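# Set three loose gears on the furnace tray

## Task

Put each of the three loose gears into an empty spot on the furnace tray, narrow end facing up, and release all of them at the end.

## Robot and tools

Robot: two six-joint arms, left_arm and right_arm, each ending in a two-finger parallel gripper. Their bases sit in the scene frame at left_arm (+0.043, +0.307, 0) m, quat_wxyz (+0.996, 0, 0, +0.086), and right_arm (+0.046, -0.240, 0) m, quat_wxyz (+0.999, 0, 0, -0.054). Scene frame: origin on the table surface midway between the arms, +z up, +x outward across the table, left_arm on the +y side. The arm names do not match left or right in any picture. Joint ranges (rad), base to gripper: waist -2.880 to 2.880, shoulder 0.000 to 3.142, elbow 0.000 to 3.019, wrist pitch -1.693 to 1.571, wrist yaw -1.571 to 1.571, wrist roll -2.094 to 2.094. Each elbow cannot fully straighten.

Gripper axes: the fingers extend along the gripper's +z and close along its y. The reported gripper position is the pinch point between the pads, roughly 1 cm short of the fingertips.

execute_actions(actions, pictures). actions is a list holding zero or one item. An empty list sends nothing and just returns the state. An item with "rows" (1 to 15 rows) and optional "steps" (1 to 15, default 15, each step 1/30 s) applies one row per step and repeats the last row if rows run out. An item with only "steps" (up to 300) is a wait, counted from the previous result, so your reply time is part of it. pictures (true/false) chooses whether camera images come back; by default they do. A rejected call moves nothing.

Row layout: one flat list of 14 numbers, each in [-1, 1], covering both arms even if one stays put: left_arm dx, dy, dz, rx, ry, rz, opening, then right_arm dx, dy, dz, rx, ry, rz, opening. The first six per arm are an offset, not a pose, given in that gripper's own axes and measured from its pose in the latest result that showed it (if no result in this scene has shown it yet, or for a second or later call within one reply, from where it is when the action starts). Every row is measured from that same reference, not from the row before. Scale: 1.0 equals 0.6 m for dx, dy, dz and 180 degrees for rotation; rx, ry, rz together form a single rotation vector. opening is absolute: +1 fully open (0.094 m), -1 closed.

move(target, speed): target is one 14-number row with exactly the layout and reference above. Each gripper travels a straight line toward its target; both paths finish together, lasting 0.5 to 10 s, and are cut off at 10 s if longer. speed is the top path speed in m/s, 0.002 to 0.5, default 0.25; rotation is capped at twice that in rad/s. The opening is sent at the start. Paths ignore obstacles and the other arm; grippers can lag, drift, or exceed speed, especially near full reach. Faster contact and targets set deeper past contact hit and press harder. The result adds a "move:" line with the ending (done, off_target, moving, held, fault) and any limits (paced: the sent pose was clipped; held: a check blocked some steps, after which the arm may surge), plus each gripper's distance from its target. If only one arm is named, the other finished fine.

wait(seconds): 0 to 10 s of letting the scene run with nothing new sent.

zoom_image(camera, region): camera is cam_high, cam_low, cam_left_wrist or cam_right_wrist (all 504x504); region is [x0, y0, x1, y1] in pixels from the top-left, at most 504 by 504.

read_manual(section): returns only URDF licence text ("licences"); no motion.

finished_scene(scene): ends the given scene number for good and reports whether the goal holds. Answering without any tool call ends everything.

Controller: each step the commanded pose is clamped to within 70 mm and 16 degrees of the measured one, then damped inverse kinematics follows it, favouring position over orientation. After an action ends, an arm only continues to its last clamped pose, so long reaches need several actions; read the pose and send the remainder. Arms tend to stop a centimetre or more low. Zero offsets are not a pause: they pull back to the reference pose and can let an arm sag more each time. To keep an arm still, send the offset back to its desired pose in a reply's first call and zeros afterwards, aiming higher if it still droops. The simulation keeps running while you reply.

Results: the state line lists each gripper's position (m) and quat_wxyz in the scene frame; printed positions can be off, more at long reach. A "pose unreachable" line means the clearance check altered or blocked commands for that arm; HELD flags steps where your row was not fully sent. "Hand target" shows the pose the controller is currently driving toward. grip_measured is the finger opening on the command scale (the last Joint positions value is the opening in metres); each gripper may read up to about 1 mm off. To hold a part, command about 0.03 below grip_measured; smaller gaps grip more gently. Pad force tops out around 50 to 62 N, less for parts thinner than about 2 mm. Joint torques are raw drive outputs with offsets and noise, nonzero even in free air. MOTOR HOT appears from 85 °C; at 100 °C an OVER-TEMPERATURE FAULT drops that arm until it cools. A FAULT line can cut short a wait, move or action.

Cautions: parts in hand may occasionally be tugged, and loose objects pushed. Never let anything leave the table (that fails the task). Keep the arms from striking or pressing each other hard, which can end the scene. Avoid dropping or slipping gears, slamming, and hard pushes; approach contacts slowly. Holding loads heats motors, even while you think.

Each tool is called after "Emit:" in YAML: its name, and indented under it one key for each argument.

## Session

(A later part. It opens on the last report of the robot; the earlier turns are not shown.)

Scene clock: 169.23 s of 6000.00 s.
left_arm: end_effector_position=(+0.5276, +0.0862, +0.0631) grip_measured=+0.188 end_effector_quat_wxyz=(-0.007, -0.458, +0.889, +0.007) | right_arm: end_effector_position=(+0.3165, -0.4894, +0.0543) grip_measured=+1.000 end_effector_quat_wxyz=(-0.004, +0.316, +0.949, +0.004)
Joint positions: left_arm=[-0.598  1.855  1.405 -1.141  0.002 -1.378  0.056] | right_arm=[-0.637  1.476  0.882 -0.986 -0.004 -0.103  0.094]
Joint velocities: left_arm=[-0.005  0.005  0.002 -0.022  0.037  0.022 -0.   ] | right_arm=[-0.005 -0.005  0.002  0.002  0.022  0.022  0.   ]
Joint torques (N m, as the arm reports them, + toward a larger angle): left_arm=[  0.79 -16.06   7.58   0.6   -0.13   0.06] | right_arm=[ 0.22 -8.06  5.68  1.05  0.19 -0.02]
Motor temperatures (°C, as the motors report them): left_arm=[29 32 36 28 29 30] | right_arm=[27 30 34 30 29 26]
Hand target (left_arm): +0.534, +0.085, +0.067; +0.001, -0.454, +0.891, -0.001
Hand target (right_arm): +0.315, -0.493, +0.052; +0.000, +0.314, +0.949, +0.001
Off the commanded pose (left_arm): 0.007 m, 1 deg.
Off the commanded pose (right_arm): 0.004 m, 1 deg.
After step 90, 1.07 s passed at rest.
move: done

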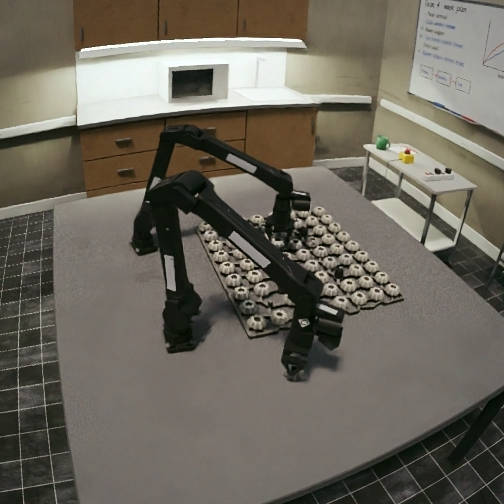

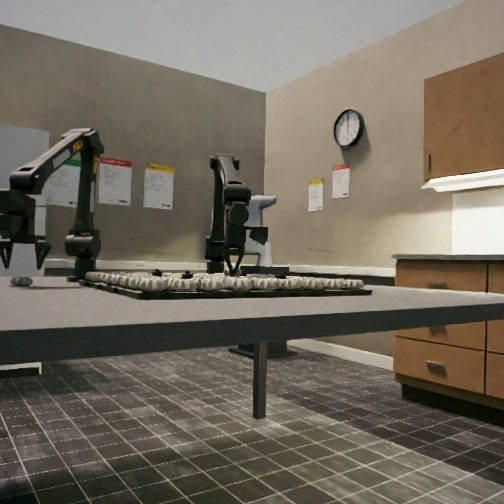

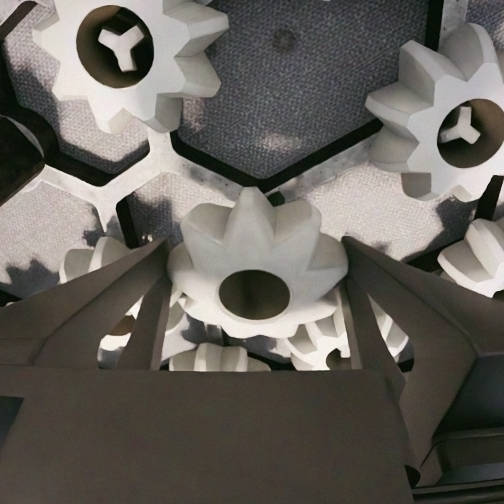

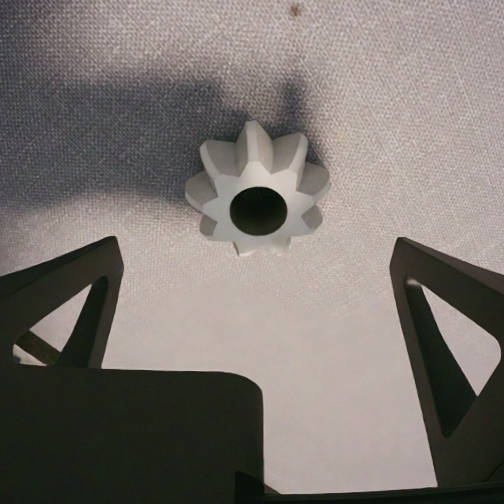

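Emit:
move:
  target: [0,0,0.055,0,0,0,0.15, -0.003,0,0.066,0,0,0,1]
  speed: 0.04

Scene clock: 172.67 s of 6000.00 s.
left_arm: end_effector_position=(+0.5285, +0.0867, +0.0395) grip_measured=+0.188 end_effector_quat_wxyz=(-0.003, -0.458, +0.889, +0.005) | right_arm: end_effector_position=(+0.3164, -0.4893, +0.0182) grip_measured=+1.000 end_effector_quat_wxyz=(-0.006, +0.315, +0.949, +0.005)
Joint positions: left_arm=[-0.598  1.88   1.374 -1.077 -0.001 -1.376  0.056] | right_arm=[-0.637  1.544  0.842 -0.883 -0.004 -0.104  0.094]
Joint velocities: left_arm=[-0.015 -0.015 -0.012 -0.002  0.051  0.081 -0.   ] | right_arm=[-0.015 -0.005  0.002  0.012 -0.022 -0.037  0.   ]
Joint torques (N m, as the arm reports them, + toward a larger angle): left_arm=[  0.4  -15.32   6.48   0.63   0.04  -0.03] | right_arm=[ 0.51 -8.37  5.28  1.13  0.1   0.08]
Motor temperatures (°C, as the motors report them): left_arm=[29 32 35 28 29 30] | right_arm=[27 30 34 30 29 26]
Hand target (left_arm): +0.527, +0.087, +0.030; -0.007, -0.458, +0.889, +0.007
Hand target (right_arm): +0.317, -0.490, +0.015; -0.004, +0.316, +0.949, +0.004
Off the commanded pose (left_arm): 0.010 m, 0 deg.
Off the commanded pose (right_arm): 0.004 m, 0 deg.
move: done

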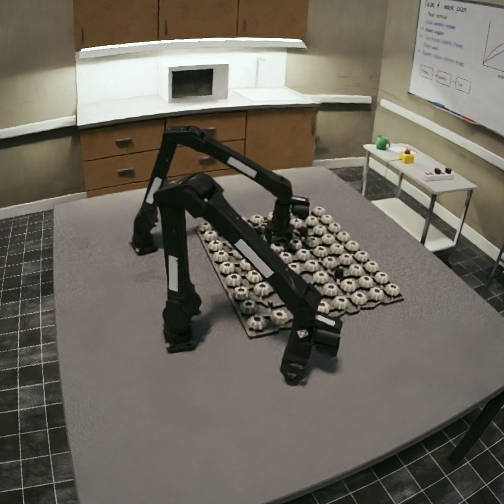

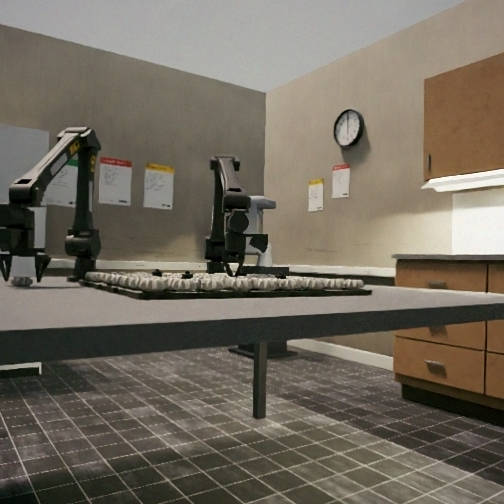

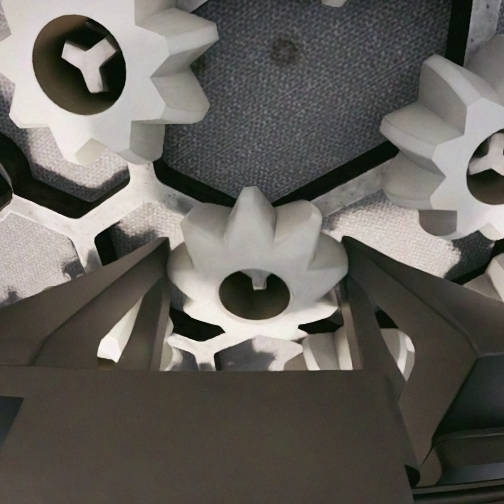

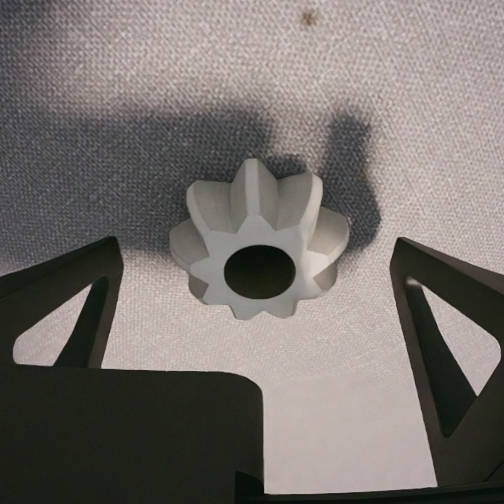

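Peg is in the hole. Lower the left a little more and close the right gripper.

Emit:
move:
  target: [0,0,0.025,0,0,0,0.15, 0,0,0,0,0,0,0.12]
  speed: 0.03

Scene clock: 175.37 s of 6000.00 s.
left_arm: end_effector_position=(+0.5285, +0.0871, +0.0384) grip_measured=+0.188 end_effector_quat_wxyz=(-0.002, -0.458, +0.889, +0.005) | right_arm: end_effector_position=(+0.3164, -0.4893, +0.0182) grip_measured=+0.162 end_effector_quat_wxyz=(-0.006, +0.315, +0.949, +0.005)
Joint positions: left_arm=[-0.598  1.88   1.37  -1.072 -0.003 -1.376  0.056] | right_arm=[-0.637  1.544  0.842 -0.883 -0.004 -0.104  0.055]
Joint velocities: left_arm=[-0.005 -0.015 -0.017 -0.007 -0.022 -0.066  0.001] | right_arm=[-0.015  0.015  0.012  0.002  0.081  0.007 -0.   ]
Joint torques (N m, as the arm reports them, + toward a larger angle): left_arm=[  0.44 -14.93   6.11   1.21  -0.02  -0.02] | right_arm=[ 1.33 -8.99  5.69  0.65  0.1   0.11]
Motor temperatures (°C, as the motors report them): left_arm=[29 32 34 28 29 30] | right_arm=[27 30 33 30 29 26]
Hand target (left_arm): +0.528, +0.087, +0.025; -0.004, -0.458, +0.889, +0.006
Hand target (right_arm): +0.316, -0.489, +0.018; -0.006, +0.315, +0.949, +0.005
Off the commanded pose (left_arm): 0.014 m, 0 deg.
Off the commanded pose (right_arm): 0.000 m, 0 deg.
move: off_target (left_arm)

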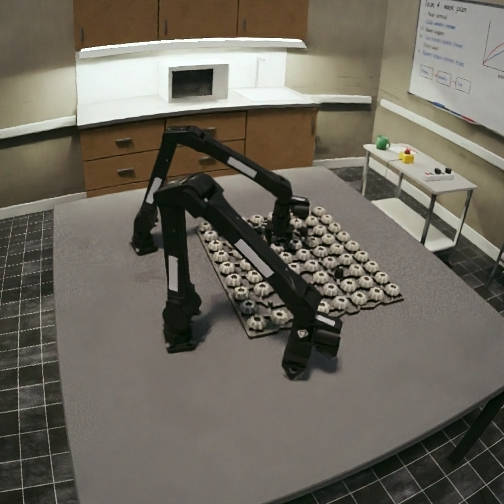

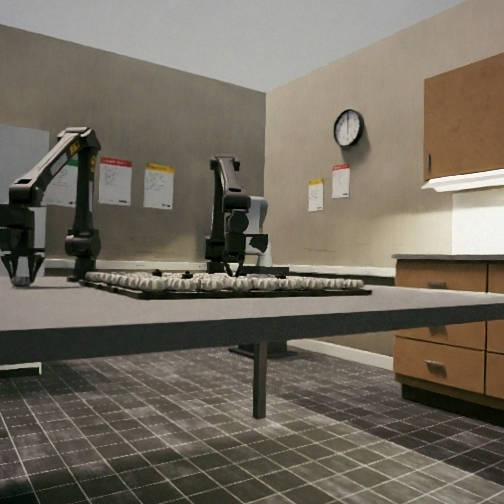

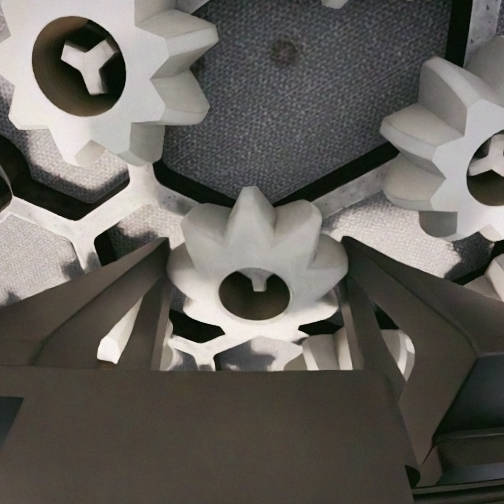

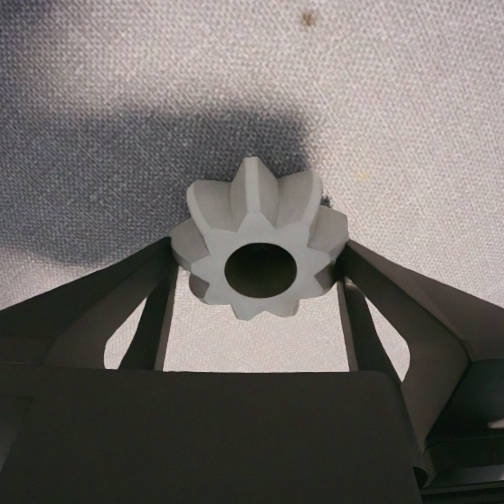

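Emit:
move:
  target: [0,0,0,0,0,0,0.4, 0,0,0,0,0,0,0.13]
  speed: 0.03

Emit:
move:
  target: [0,0,-0.3,0,0,0,0.4, 0,0,-0.25,0,0,0,0.13]
  speed: 0.15

Scene clock: 178.10 s of 6000.00 s.
left_arm: end_effector_position=(+0.5285, +0.0871, +0.0384) grip_measured=+0.398 end_effector_quat_wxyz=(-0.002, -0.458, +0.889, +0.005) | right_arm: end_effector_position=(+0.3164, -0.4893, +0.0182) grip_measured=+0.162 end_effector_quat_wxyz=(-0.006, +0.315, +0.949, +0.005)
Joint positions: left_arm=[-0.598  1.88   1.37  -1.072 -0.003 -1.376  0.066] | right_arm=[-0.637  1.544  0.842 -0.883 -0.004 -0.104  0.055]
Joint velocities: left_arm=[ 0.005  0.005 -0.002 -0.017 -0.022  0.022  0.   ] | right_arm=[-0.005 -0.005 -0.007  0.002 -0.066  0.037  0.   ]
Joint torques (N m, as the arm reports them, + toward a larger angle): left_arm=[  0.57 -15.89   7.11   0.19  -0.06  -0.02] | right_arm=[ 0.56 -8.34  5.61  0.57  0.08  0.08]
Motor temperatures (°C, as the motors report them): left_arm=[29 33 34 28 29 30] | right_arm=[27 30 33 30 29 26]
Hand target (left_arm): +0.528, +0.087, +0.038; -0.002, -0.458, +0.889, +0.005
Hand target (right_arm): +0.316, -0.489, +0.018; -0.006, +0.315, +0.949, +0.005
Off the commanded pose (left_arm): 0.000 m, 0 deg.
Off the commanded pose (right_arm): 0.000 m, 0 deg.
move: done

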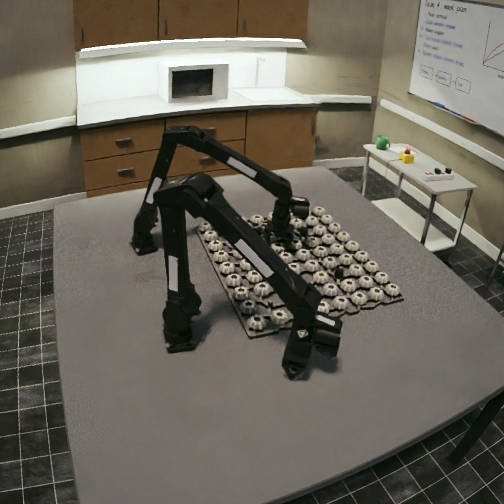

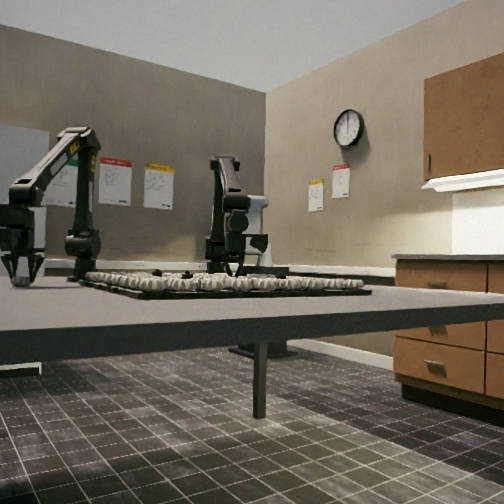

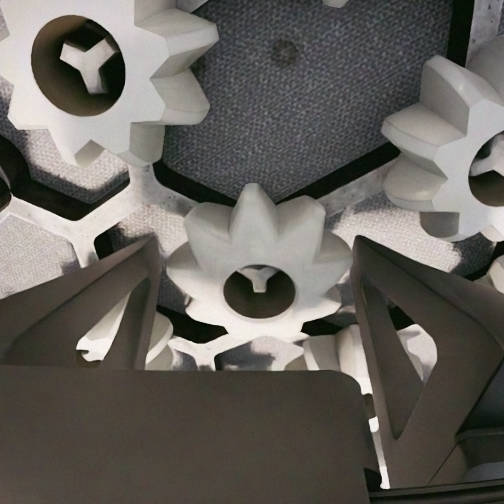

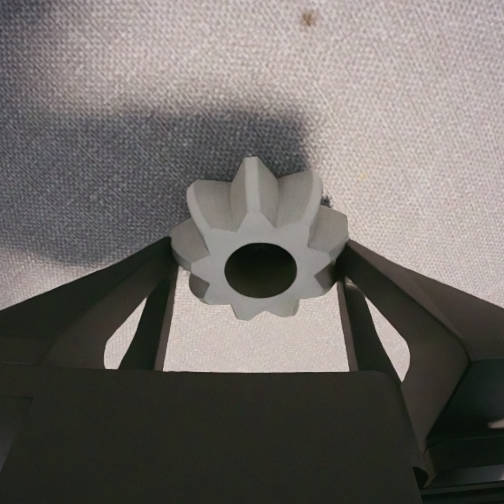

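Scene clock: 179.73 s of 6000.00 s.
left_arm: end_effector_position=(+0.5177, +0.0920, +0.1932) grip_measured=+0.399 end_effector_quat_wxyz=(-0.018, -0.457, +0.889, +0.025) | right_arm: end_effector_position=(+0.3016, -0.4757, +0.1344) grip_measured=+0.147 end_effector_quat_wxyz=(-0.043, +0.315, +0.948, +0.021)
Joint positions: left_arm=[-0.598  1.753  1.617 -1.496 -0.003 -1.376  0.066] | right_arm=[-0.637  1.373  1.009 -1.302 -0.004 -0.104  0.054]
Joint velocities: left_arm=[-0.005  0.005 -0.012 -0.007 -0.007  0.066  0.   ] | right_arm=[ 0.005  0.005 -0.002 -0.017  0.066 -0.066 -0.001]
Joint torques (N m, as the arm reports them, + toward a larger angle): left_arm=[  0.1  -16.57  11.4   -0.48  -0.06  -0.07] | right_arm=[ 1.31 -9.46 11.39  0.05  0.11  0.1 ]
Motor temperatures (°C, as the motors report them): left_arm=[29 33 34 28 29 30] | right_arm=[27 30 33 30 29 26]
Hand target (left_arm): +0.527, +0.085, +0.218; -0.002, -0.458, +0.889, +0.005
Hand target (right_arm): +0.319, -0.490, +0.167; -0.006, +0.315, +0.949, +0.005
Off the commanded pose (left_arm): 0.029 m, 3 deg.
Off the commanded pose (right_arm): 0.041 m, 5 deg.
move: off_target (left_arm, right_arm)

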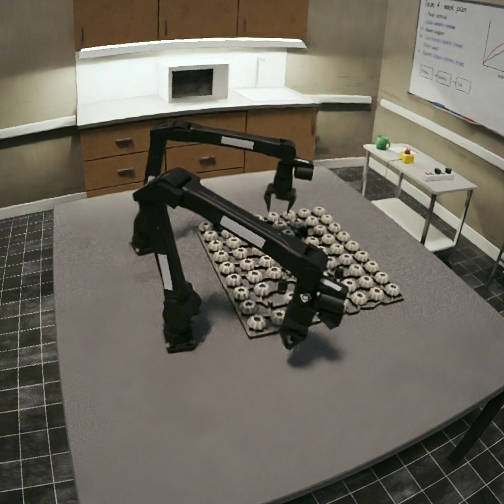

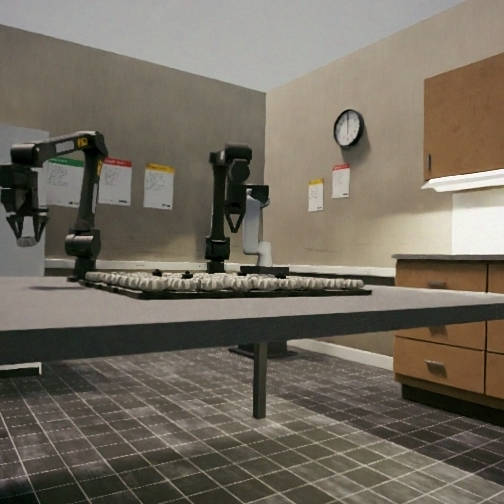

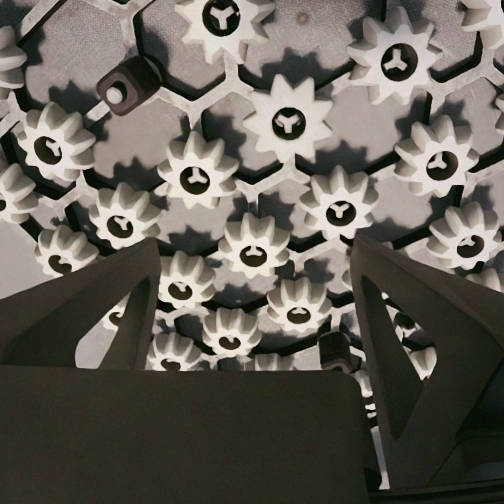

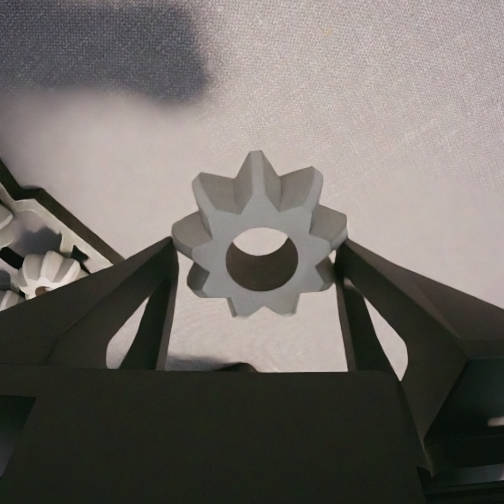

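Emit:
execute_actions:
  actions:
    - {"rows": [[0,0,-0.04,0,0,0,0.4, 0,0,-0.055,0,0,0,0.11]], "steps": 5}

Emit:
zoom_image:
  camera: "cam_low"
  region: [0, 190, 120, 290]

Scene clock: 183.57 s of 6000.00 s.
left_arm: end_effector_position=(+0.5082, +0.0963, +0.1943) grip_measured=+0.399 end_effector_quat_wxyz=(-0.031, -0.457, +0.888, +0.042) | right_arm: end_effector_position=(+0.2901, -0.4650, +0.1371) grip_measured=+0.144 end_effector_quat_wxyz=(-0.072, +0.314, +0.946, +0.035)
Joint positions: left_arm=[-0.598  1.753  1.617 -1.539 -0.003 -1.376  0.066] | right_arm=[-0.637  1.372  1.01  -1.368 -0.004 -0.104  0.054]
Joint velocities: left_arm=[-0.005 -0.005  0.007 -0.09   0.022 -0.051 -0.003] | right_arm=[-0.015 -0.024  0.007 -0.173 -0.051  0.022  0.001]
Joint torques (N m, as the arm reports them, + toward a larger angle): left_arm=[  0.4  -16.05  11.42  -0.51  -0.06  -0.04] | right_arm=[ 1.16 -9.36 10.9  -0.04  0.08  0.12]
Motor temperatures (°C, as the motors report them): left_arm=[29 33 34 28 29 30] | right_arm=[27 30 33 30 29 26]
Hand target (left_arm): +0.518, +0.092, +0.217; -0.018, -0.457, +0.889, +0.025
Hand target (right_arm): +0.304, -0.477, +0.167; -0.042, +0.315, +0.948, +0.021
Off the commanded pose (left_arm): 0.026 m, 2 deg.
Off the commanded pose (right_arm): 0.036 m, 4 deg.
Steps of this call (steps 1 to 90: nothing new was sent; then 0.67 s passed at rest; steps 91 to 95: all 5 steps of this action). Readings (end_effector_position):
91: left_arm (+0.5162, +0.0926, +0.1934) | right_arm (+0.3002, -0.4743, +0.1349)
92: left_arm (+0.5132, +0.0940, +0.1938) | right_arm (+0.2970, -0.4713, +0.1356)
94: left_arm (+0.5091, +0.0958, +0.1942) | right_arm (+0.2914, -0.4662, +0.1368)
95: the state above

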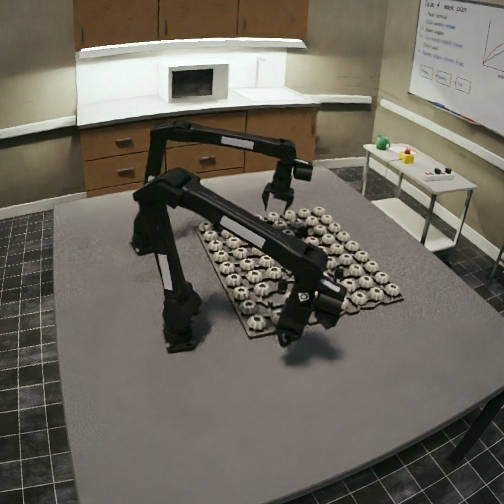

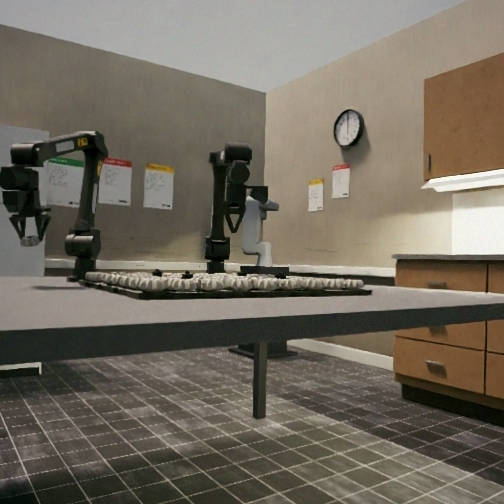

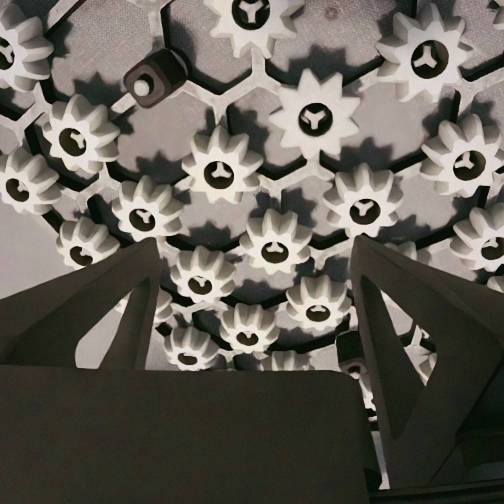

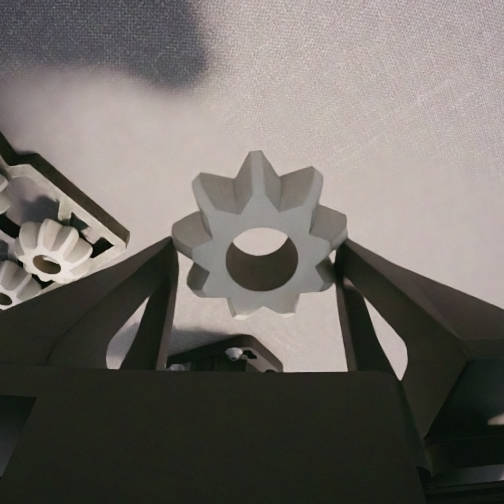

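Region (0, 190, 120, 290) of cam_low's 504x504 image, scaled by 4.200, with more detail than that image has.

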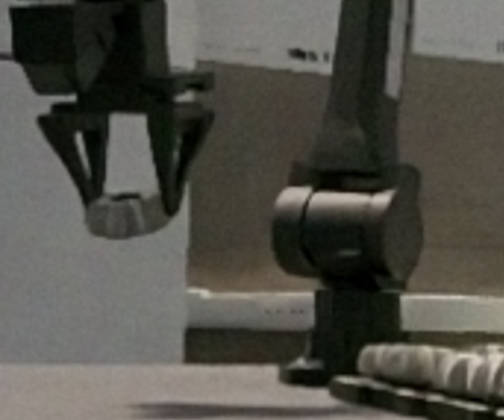

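Emit:
move:
  target: [-0.01,-0.057,0.203,0.033,-0.005,0,0.45, -0.028,-0.004,0.165,0.0065,-0.05,0,0.11]
  speed: 0.1

Scene clock: 191.03 s of 6000.00 s.
left_arm: end_effector_position=(+0.5274, +0.0873, +0.0777) grip_measured=+0.448 end_effector_quat_wxyz=(+0.002, -0.458, +0.889, -0.001) | right_arm: end_effector_position=(+0.2844, -0.4598, +0.0343) grip_measured=+0.144 end_effector_quat_wxyz=(-0.012, +0.315, +0.949, +0.007)
Joint positions: left_arm=[-0.598  1.823  1.4   -1.144 -0.002 -1.376  0.068] | right_arm=[-0.637  1.414  0.751 -0.935 -0.003 -0.104  0.054]
Joint velocities: left_arm=[-0.005 -0.015 -0.007  0.002  0.022  0.037  0.001] | right_arm=[-0.005 -0.015 -0.002  0.002 -0.051  0.081 -0.001]
Joint torques (N m, as the arm reports them, + toward a larger angle): left_arm=[  0.72 -14.18   7.07   0.67   0.03   0.02] | right_arm=[ 0.67 -7.58  6.23  0.98  0.23  0.04]
Motor temperatures (°C, as the motors report them): left_arm=[29 33 35 28 29 30] | right_arm=[27 30 34 30 29 26]
Hand target (left_arm): +0.529, +0.088, +0.070; -0.000, -0.457, +0.889, -0.000
Hand target (right_arm): +0.289, -0.466, +0.038; -0.000, +0.314, +0.949, +0.000
Off the commanded pose (left_arm): 0.008 m, 0 deg.
Off the commanded pose (right_arm): 0.009 m, 2 deg.
After step 90, 2.80 s passed at rest.
move: done

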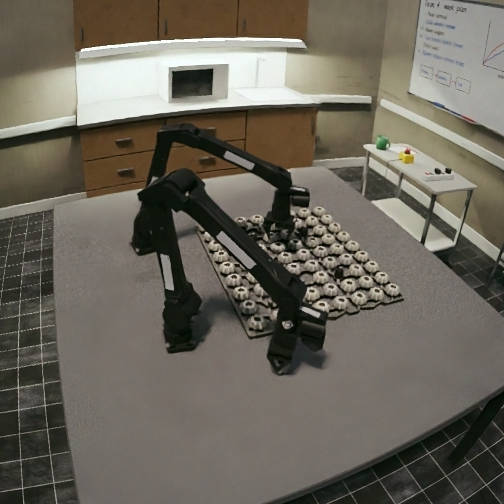

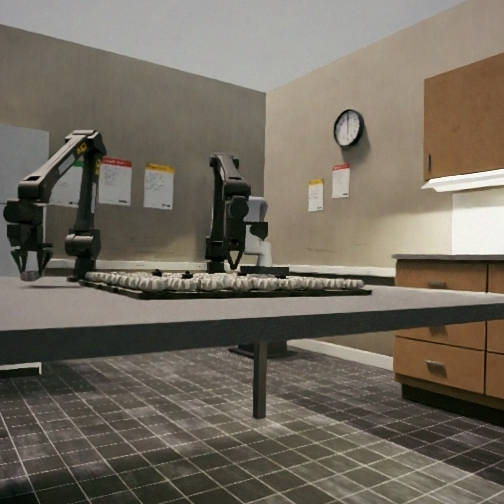

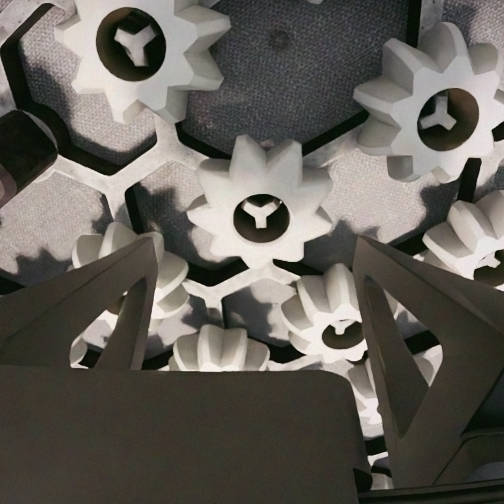

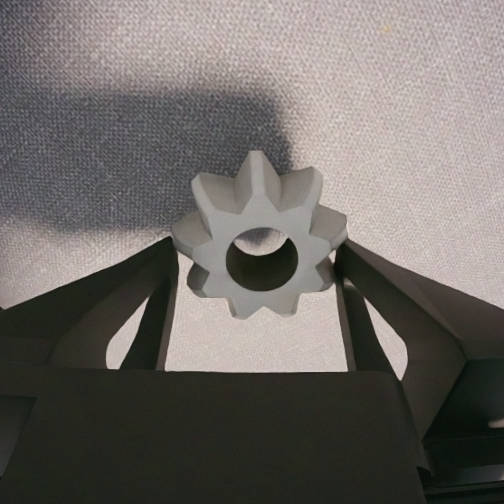

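Emit:
move:
  target: [0,0,0.065,0,0,0,0.45, 0,0,0.028,0,0,0,0.11]
  speed: 0.04

Scene clock: 194.23 s of 6000.00 s.
left_arm: end_effector_position=(+0.5278, +0.0872, +0.0493) grip_measured=+0.448 end_effector_quat_wxyz=(+0.005, -0.458, +0.889, -0.004) | right_arm: end_effector_position=(+0.2830, -0.4585, +0.0221) grip_measured=+0.144 end_effector_quat_wxyz=(-0.014, +0.315, +0.949, +0.008)
Joint positions: left_arm=[-0.598  1.852  1.36  -1.067 -0.002 -1.376  0.068] | right_arm=[-0.637  1.437  0.734 -0.899 -0.003 -0.104  0.054]
Joint velocities: left_arm=[-0.024 -0.005 -0.002  0.002 -0.037  0.037  0.   ] | right_arm=[-0.015 -0.015 -0.027 -0.012  0.037 -0.066  0.   ]
Joint torques (N m, as the arm reports them, + toward a larger angle): left_arm=[  0.47 -14.95   6.56   0.62  -0.07  -0.01] | right_arm=[ 0.2  -6.62  5.31  1.24  0.08  0.12]
Motor temperatures (°C, as the motors report them): left_arm=[29 33 34 28 29 30] | right_arm=[27 30 33 30 29 26]
Hand target (left_arm): +0.528, +0.088, +0.039; +0.002, -0.458, +0.889, -0.001
Hand target (right_arm): +0.284, -0.459, +0.018; -0.012, +0.315, +0.949, +0.007
Off the commanded pose (left_arm): 0.011 m, 1 deg.
Off the commanded pose (right_arm): 0.005 m, 0 deg.
move: off_target (left_arm)

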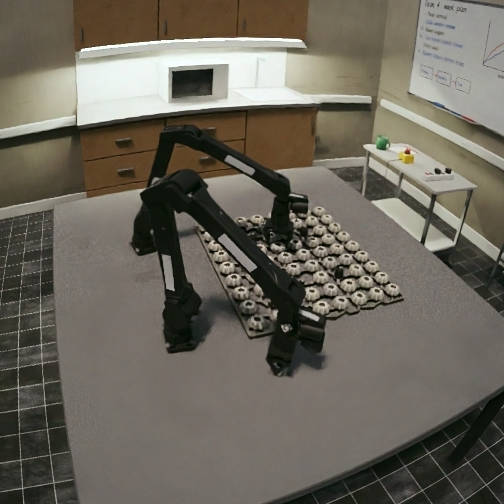

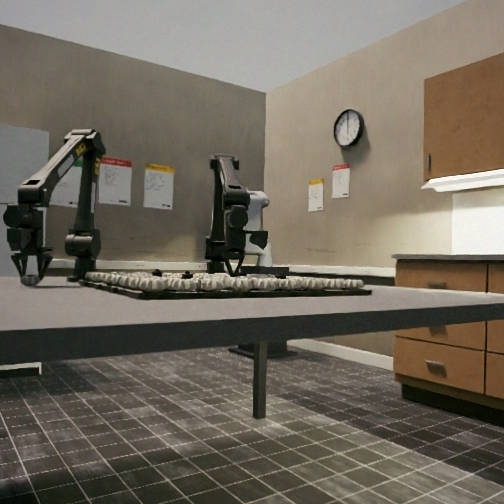

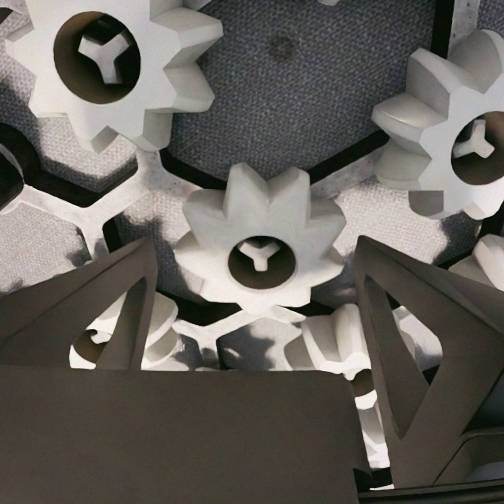

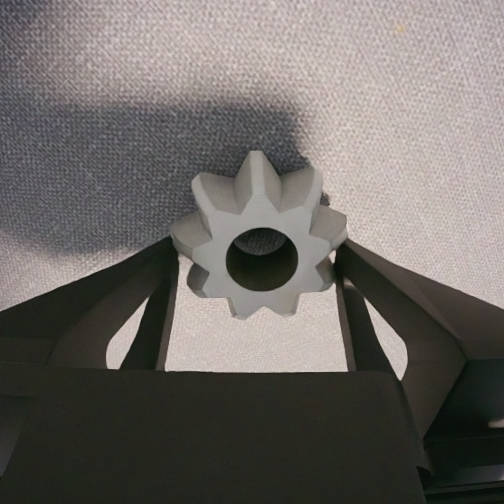

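Emit:
move:
  target: [0,0,0.027,0,0,0,0.45, 0,0,0,0,0,0,0.55]
  speed: 0.04

Scene clock: 196.90 s of 6000.00 s.
left_arm: end_effector_position=(+0.5287, +0.0868, +0.0455) grip_measured=+0.448 end_effector_quat_wxyz=(+0.008, -0.458, +0.889, -0.009) | right_arm: end_effector_position=(+0.2830, -0.4585, +0.0221) grip_measured=+0.549 end_effector_quat_wxyz=(-0.014, +0.315, +0.949, +0.008)
Joint positions: left_arm=[-0.598  1.852  1.349 -1.043 -0.002 -1.376  0.068] | right_arm=[-0.637  1.437  0.734 -0.899 -0.004 -0.104  0.073]
Joint velocities: left_arm=[ 0.005 -0.005 -0.017 -0.012 -0.007  0.022  0.   ] | right_arm=[ 0.005 -0.005  0.012  0.002 -0.022  0.051 -0.   ]
Joint torques (N m, as the arm reports them, + toward a larger angle): left_arm=[  0.49 -14.55   6.59   0.95  -0.07  -0.01] | right_arm=[ 0.48 -6.9   5.49  0.59  0.1   0.09]
Motor temperatures (°C, as the motors report them): left_arm=[29 33 34 28 29 30] | right_arm=[27 30 33 30 29 26]
Hand target (left_arm): +0.528, +0.087, +0.033; +0.005, -0.458, +0.889, -0.004
Hand target (right_arm): +0.283, -0.459, +0.022; -0.014, +0.315, +0.949, +0.008
Off the commanded pose (left_arm): 0.012 m, 1 deg.
Off the commanded pose (right_arm): 0.000 m, 0 deg.
move: off_target (left_arm)

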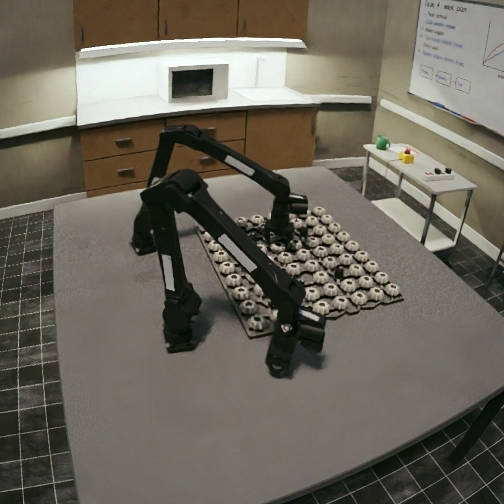

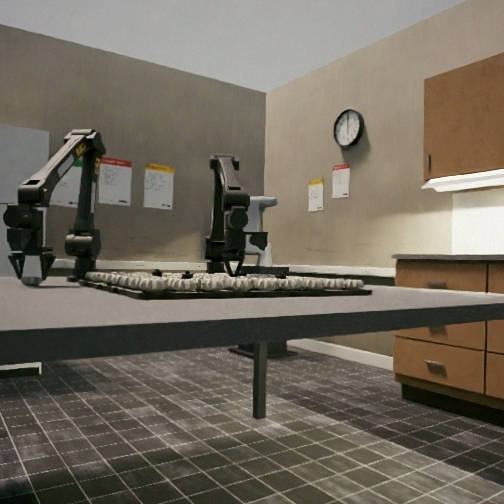

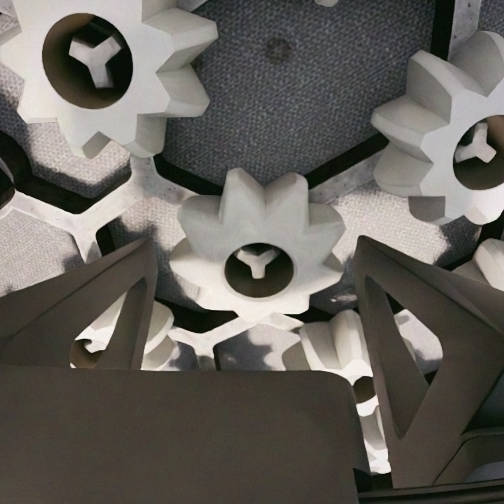

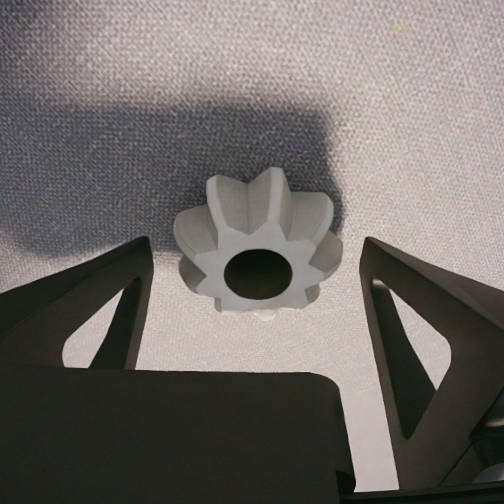

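Emit:
move:
  target: [0,0,0,0,0,0,0.14, 0,0,0.022,0,0,0,0.55]
  speed: 0.04

Emit:
move:
  target: [0,0,0,0,0,0,0.14, 0,0,0,0,0,0,0.12]
  speed: 0.04

Scene clock: 199.93 s of 6000.00 s.
left_arm: end_effector_position=(+0.5288, +0.0867, +0.0455) grip_measured=+0.181 end_effector_quat_wxyz=(+0.008, -0.458, +0.889, -0.009) | right_arm: end_effector_position=(+0.2819, -0.4574, +0.0121) grip_measured=+0.549 end_effector_quat_wxyz=(-0.016, +0.315, +0.949, +0.009)
Joint positions: left_arm=[-0.598  1.852  1.349 -1.043 -0.002 -1.376  0.055] | right_arm=[-0.637  1.458  0.721 -0.871 -0.004 -0.104  0.073]
Joint velocities: left_arm=[-0.015 -0.015  0.007  0.007 -0.066 -0.037  0.   ] | right_arm=[-0.015 -0.005 -0.017 -0.002  0.007  0.066  0.   ]
Joint torques (N m, as the arm reports them, + toward a larger angle): left_arm=[  0.41 -16.01   7.03   0.22  -0.07  -0.02] | right_arm=[ 0.65 -6.54  5.05  0.97  0.1   0.08]
Motor temperatures (°C, as the motors report them): left_arm=[29 33 33 28 29 30] | right_arm=[27 30 33 30 29 26]
Hand target (left_arm): +0.529, +0.087, +0.045; +0.008, -0.458, +0.889, -0.009
Hand target (right_arm): +0.282, -0.458, +0.009; -0.014, +0.315, +0.949, +0.008
Off the commanded pose (left_arm): 0.000 m, 0 deg.
Off the commanded pose (right_arm): 0.003 m, 0 deg.
move: done

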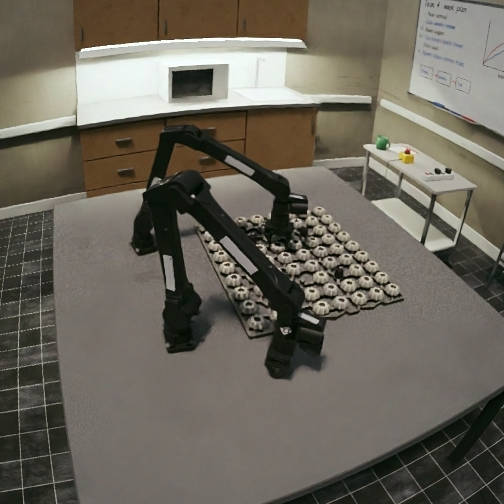

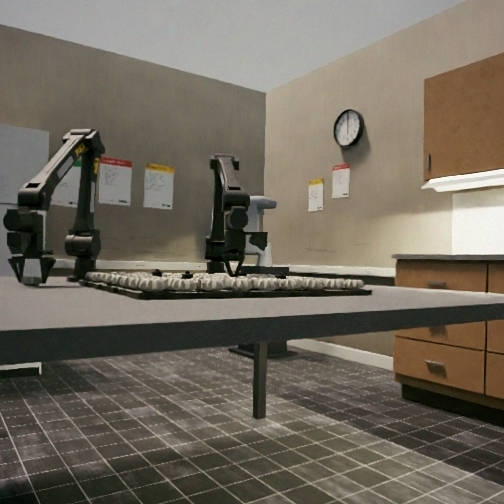

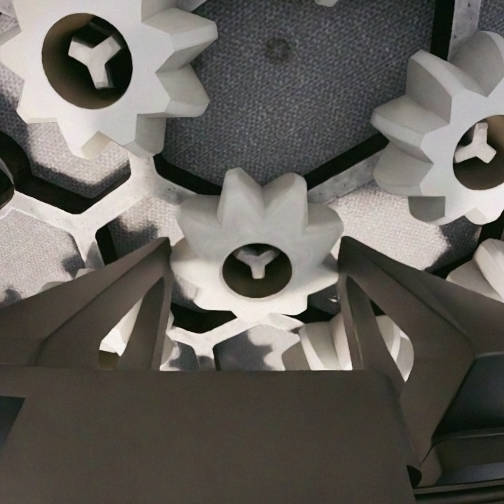

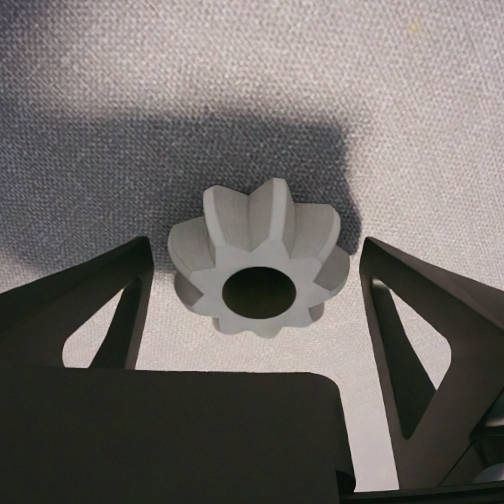

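Scene clock: 200.43 s of 6000.00 s.
left_arm: end_effector_position=(+0.5288, +0.0867, +0.0455) grip_measured=+0.181 end_effector_quat_wxyz=(+0.008, -0.458, +0.889, -0.009) | right_arm: end_effector_position=(+0.2819, -0.4575, +0.0121) grip_measured=+0.199 end_effector_quat_wxyz=(-0.016, +0.315, +0.949, +0.009)
Joint positions: left_arm=[-0.598  1.852  1.349 -1.043 -0.002 -1.376  0.055] | right_arm=[-0.637  1.458  0.721 -0.871 -0.003 -0.104  0.056]
Joint velocities: left_arm=[-0.005 -0.005  0.007 -0.002  0.037  0.022 -0.001] | right_arm=[-0.005 -0.015  0.012  0.002  0.066 -0.051 -0.001]
Joint torques (N m, as the arm reports them, + toward a larger angle): left_arm=[  0.43 -16.06   7.03   0.23  -0.07  -0.01] | right_arm=[ 1.01 -6.72  5.4   0.56  0.13  0.08]
Motor temperatures (°C, as the motors report them): left_arm=[29 33 33 28 29 30] | right_arm=[27 30 32 30 29 26]
Hand target (left_arm): +0.529, +0.087, +0.045; +0.008, -0.458, +0.889, -0.009
Hand target (right_arm): +0.282, -0.457, +0.012; -0.016, +0.315, +0.949, +0.009
Off the commanded pose (left_arm): 0.000 m, 0 deg.
Off the commanded pose (right_arm): 0.000 m, 0 deg.
move: done

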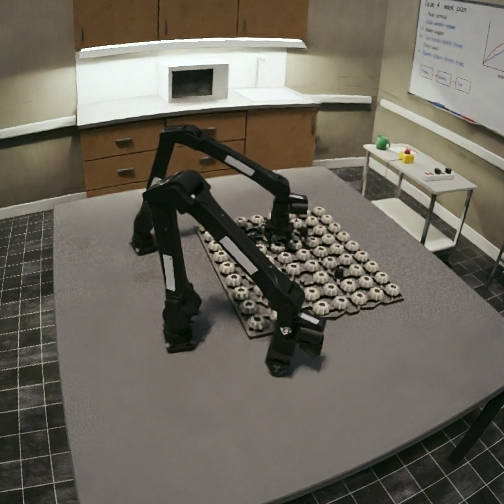

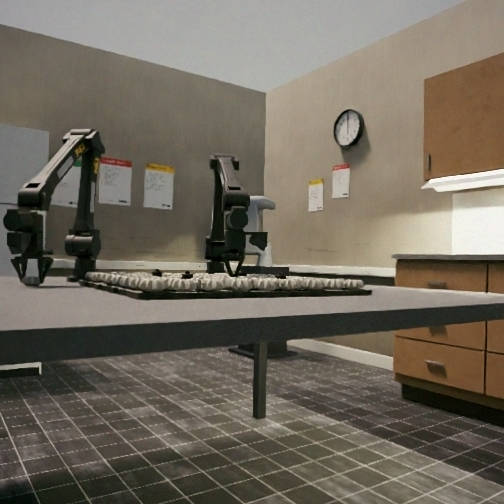

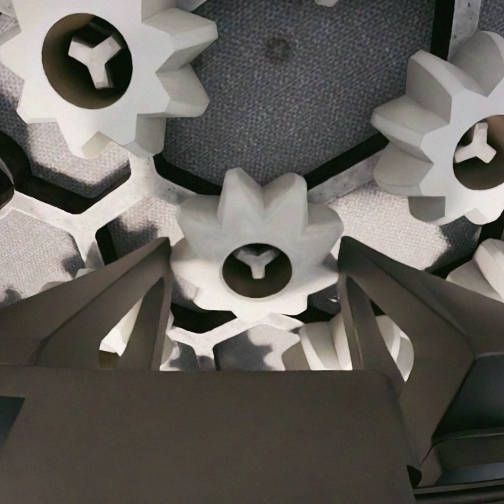

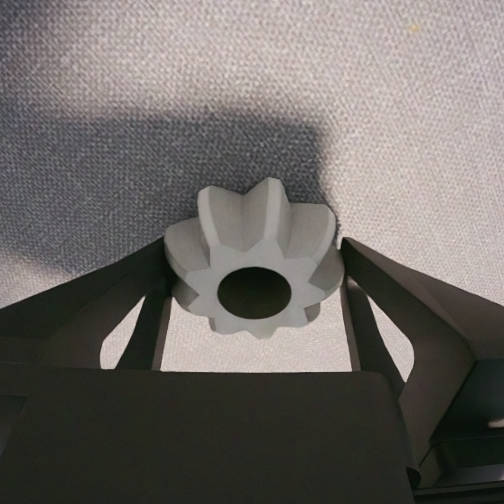

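Emit:
move:
  target: [0,0,-0.3,0,0,0,0.14, 0,0,-0.25,0,0,0,0.16]
  speed: 0.12

Scene clock: 203.90 s of 6000.00 s.
left_arm: end_effector_position=(+0.5076, +0.0962, +0.1839) grip_measured=+0.181 end_effector_quat_wxyz=(-0.018, -0.457, +0.889, +0.025) | right_arm: end_effector_position=(+0.2695, -0.4461, +0.1298) grip_measured=+0.199 end_effector_quat_wxyz=(-0.051, +0.315, +0.947, +0.025)
Joint positions: left_arm=[-0.598  1.728  1.559 -1.463 -0.002 -1.376  0.055] | right_arm=[-0.637  1.274  0.903 -1.314 -0.003 -0.104  0.056]
Joint velocities: left_arm=[-0.015 -0.005 -0.002 -0.007  0.051 -0.007 -0.001] | right_arm=[-0.005  0.005 -0.007  0.002 -0.037  0.022  0.001]
Joint torques (N m, as the arm reports them, + toward a larger angle): left_arm=[  0.16 -17.26  12.39  -0.41  -0.08  -0.06] | right_arm=[ 1.5  -7.66 11.3  -0.05  0.06  0.09]
Motor temperatures (°C, as the motors report them): left_arm=[29 33 34 28 29 30] | right_arm=[27 30 33 30 29 26]
Hand target (left_arm): +0.521, +0.088, +0.225; +0.009, -0.458, +0.889, -0.009
Hand target (right_arm): +0.287, -0.460, +0.161; -0.016, +0.315, +0.949, +0.009
Off the commanded pose (left_arm): 0.046 m, 5 deg.
Off the commanded pose (right_arm): 0.039 m, 4 deg.
move: off_target (left_arm, right_arm)

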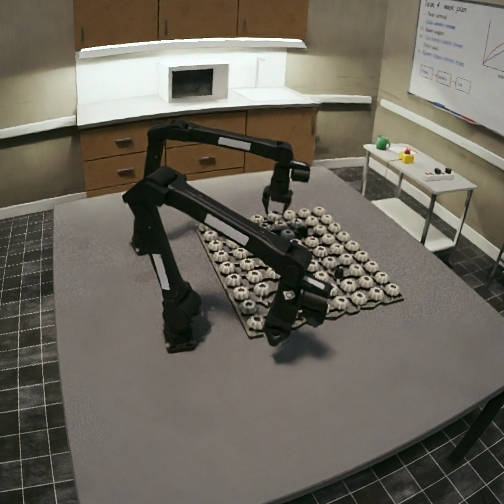

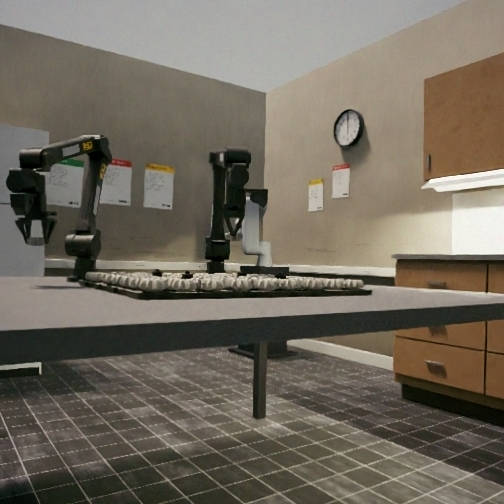

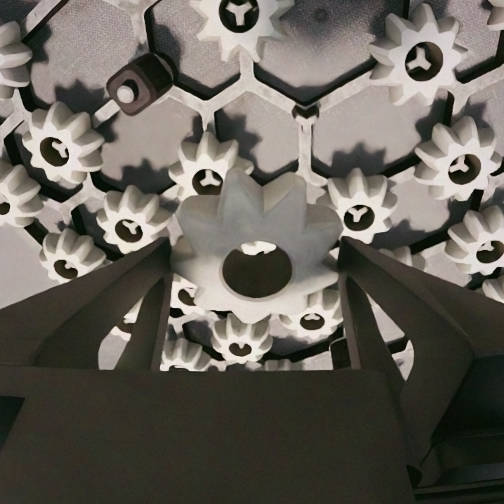

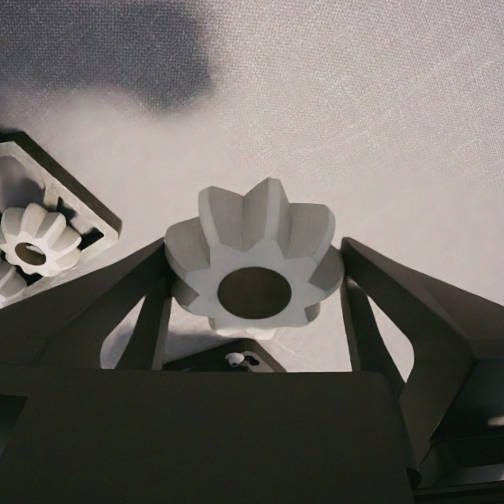

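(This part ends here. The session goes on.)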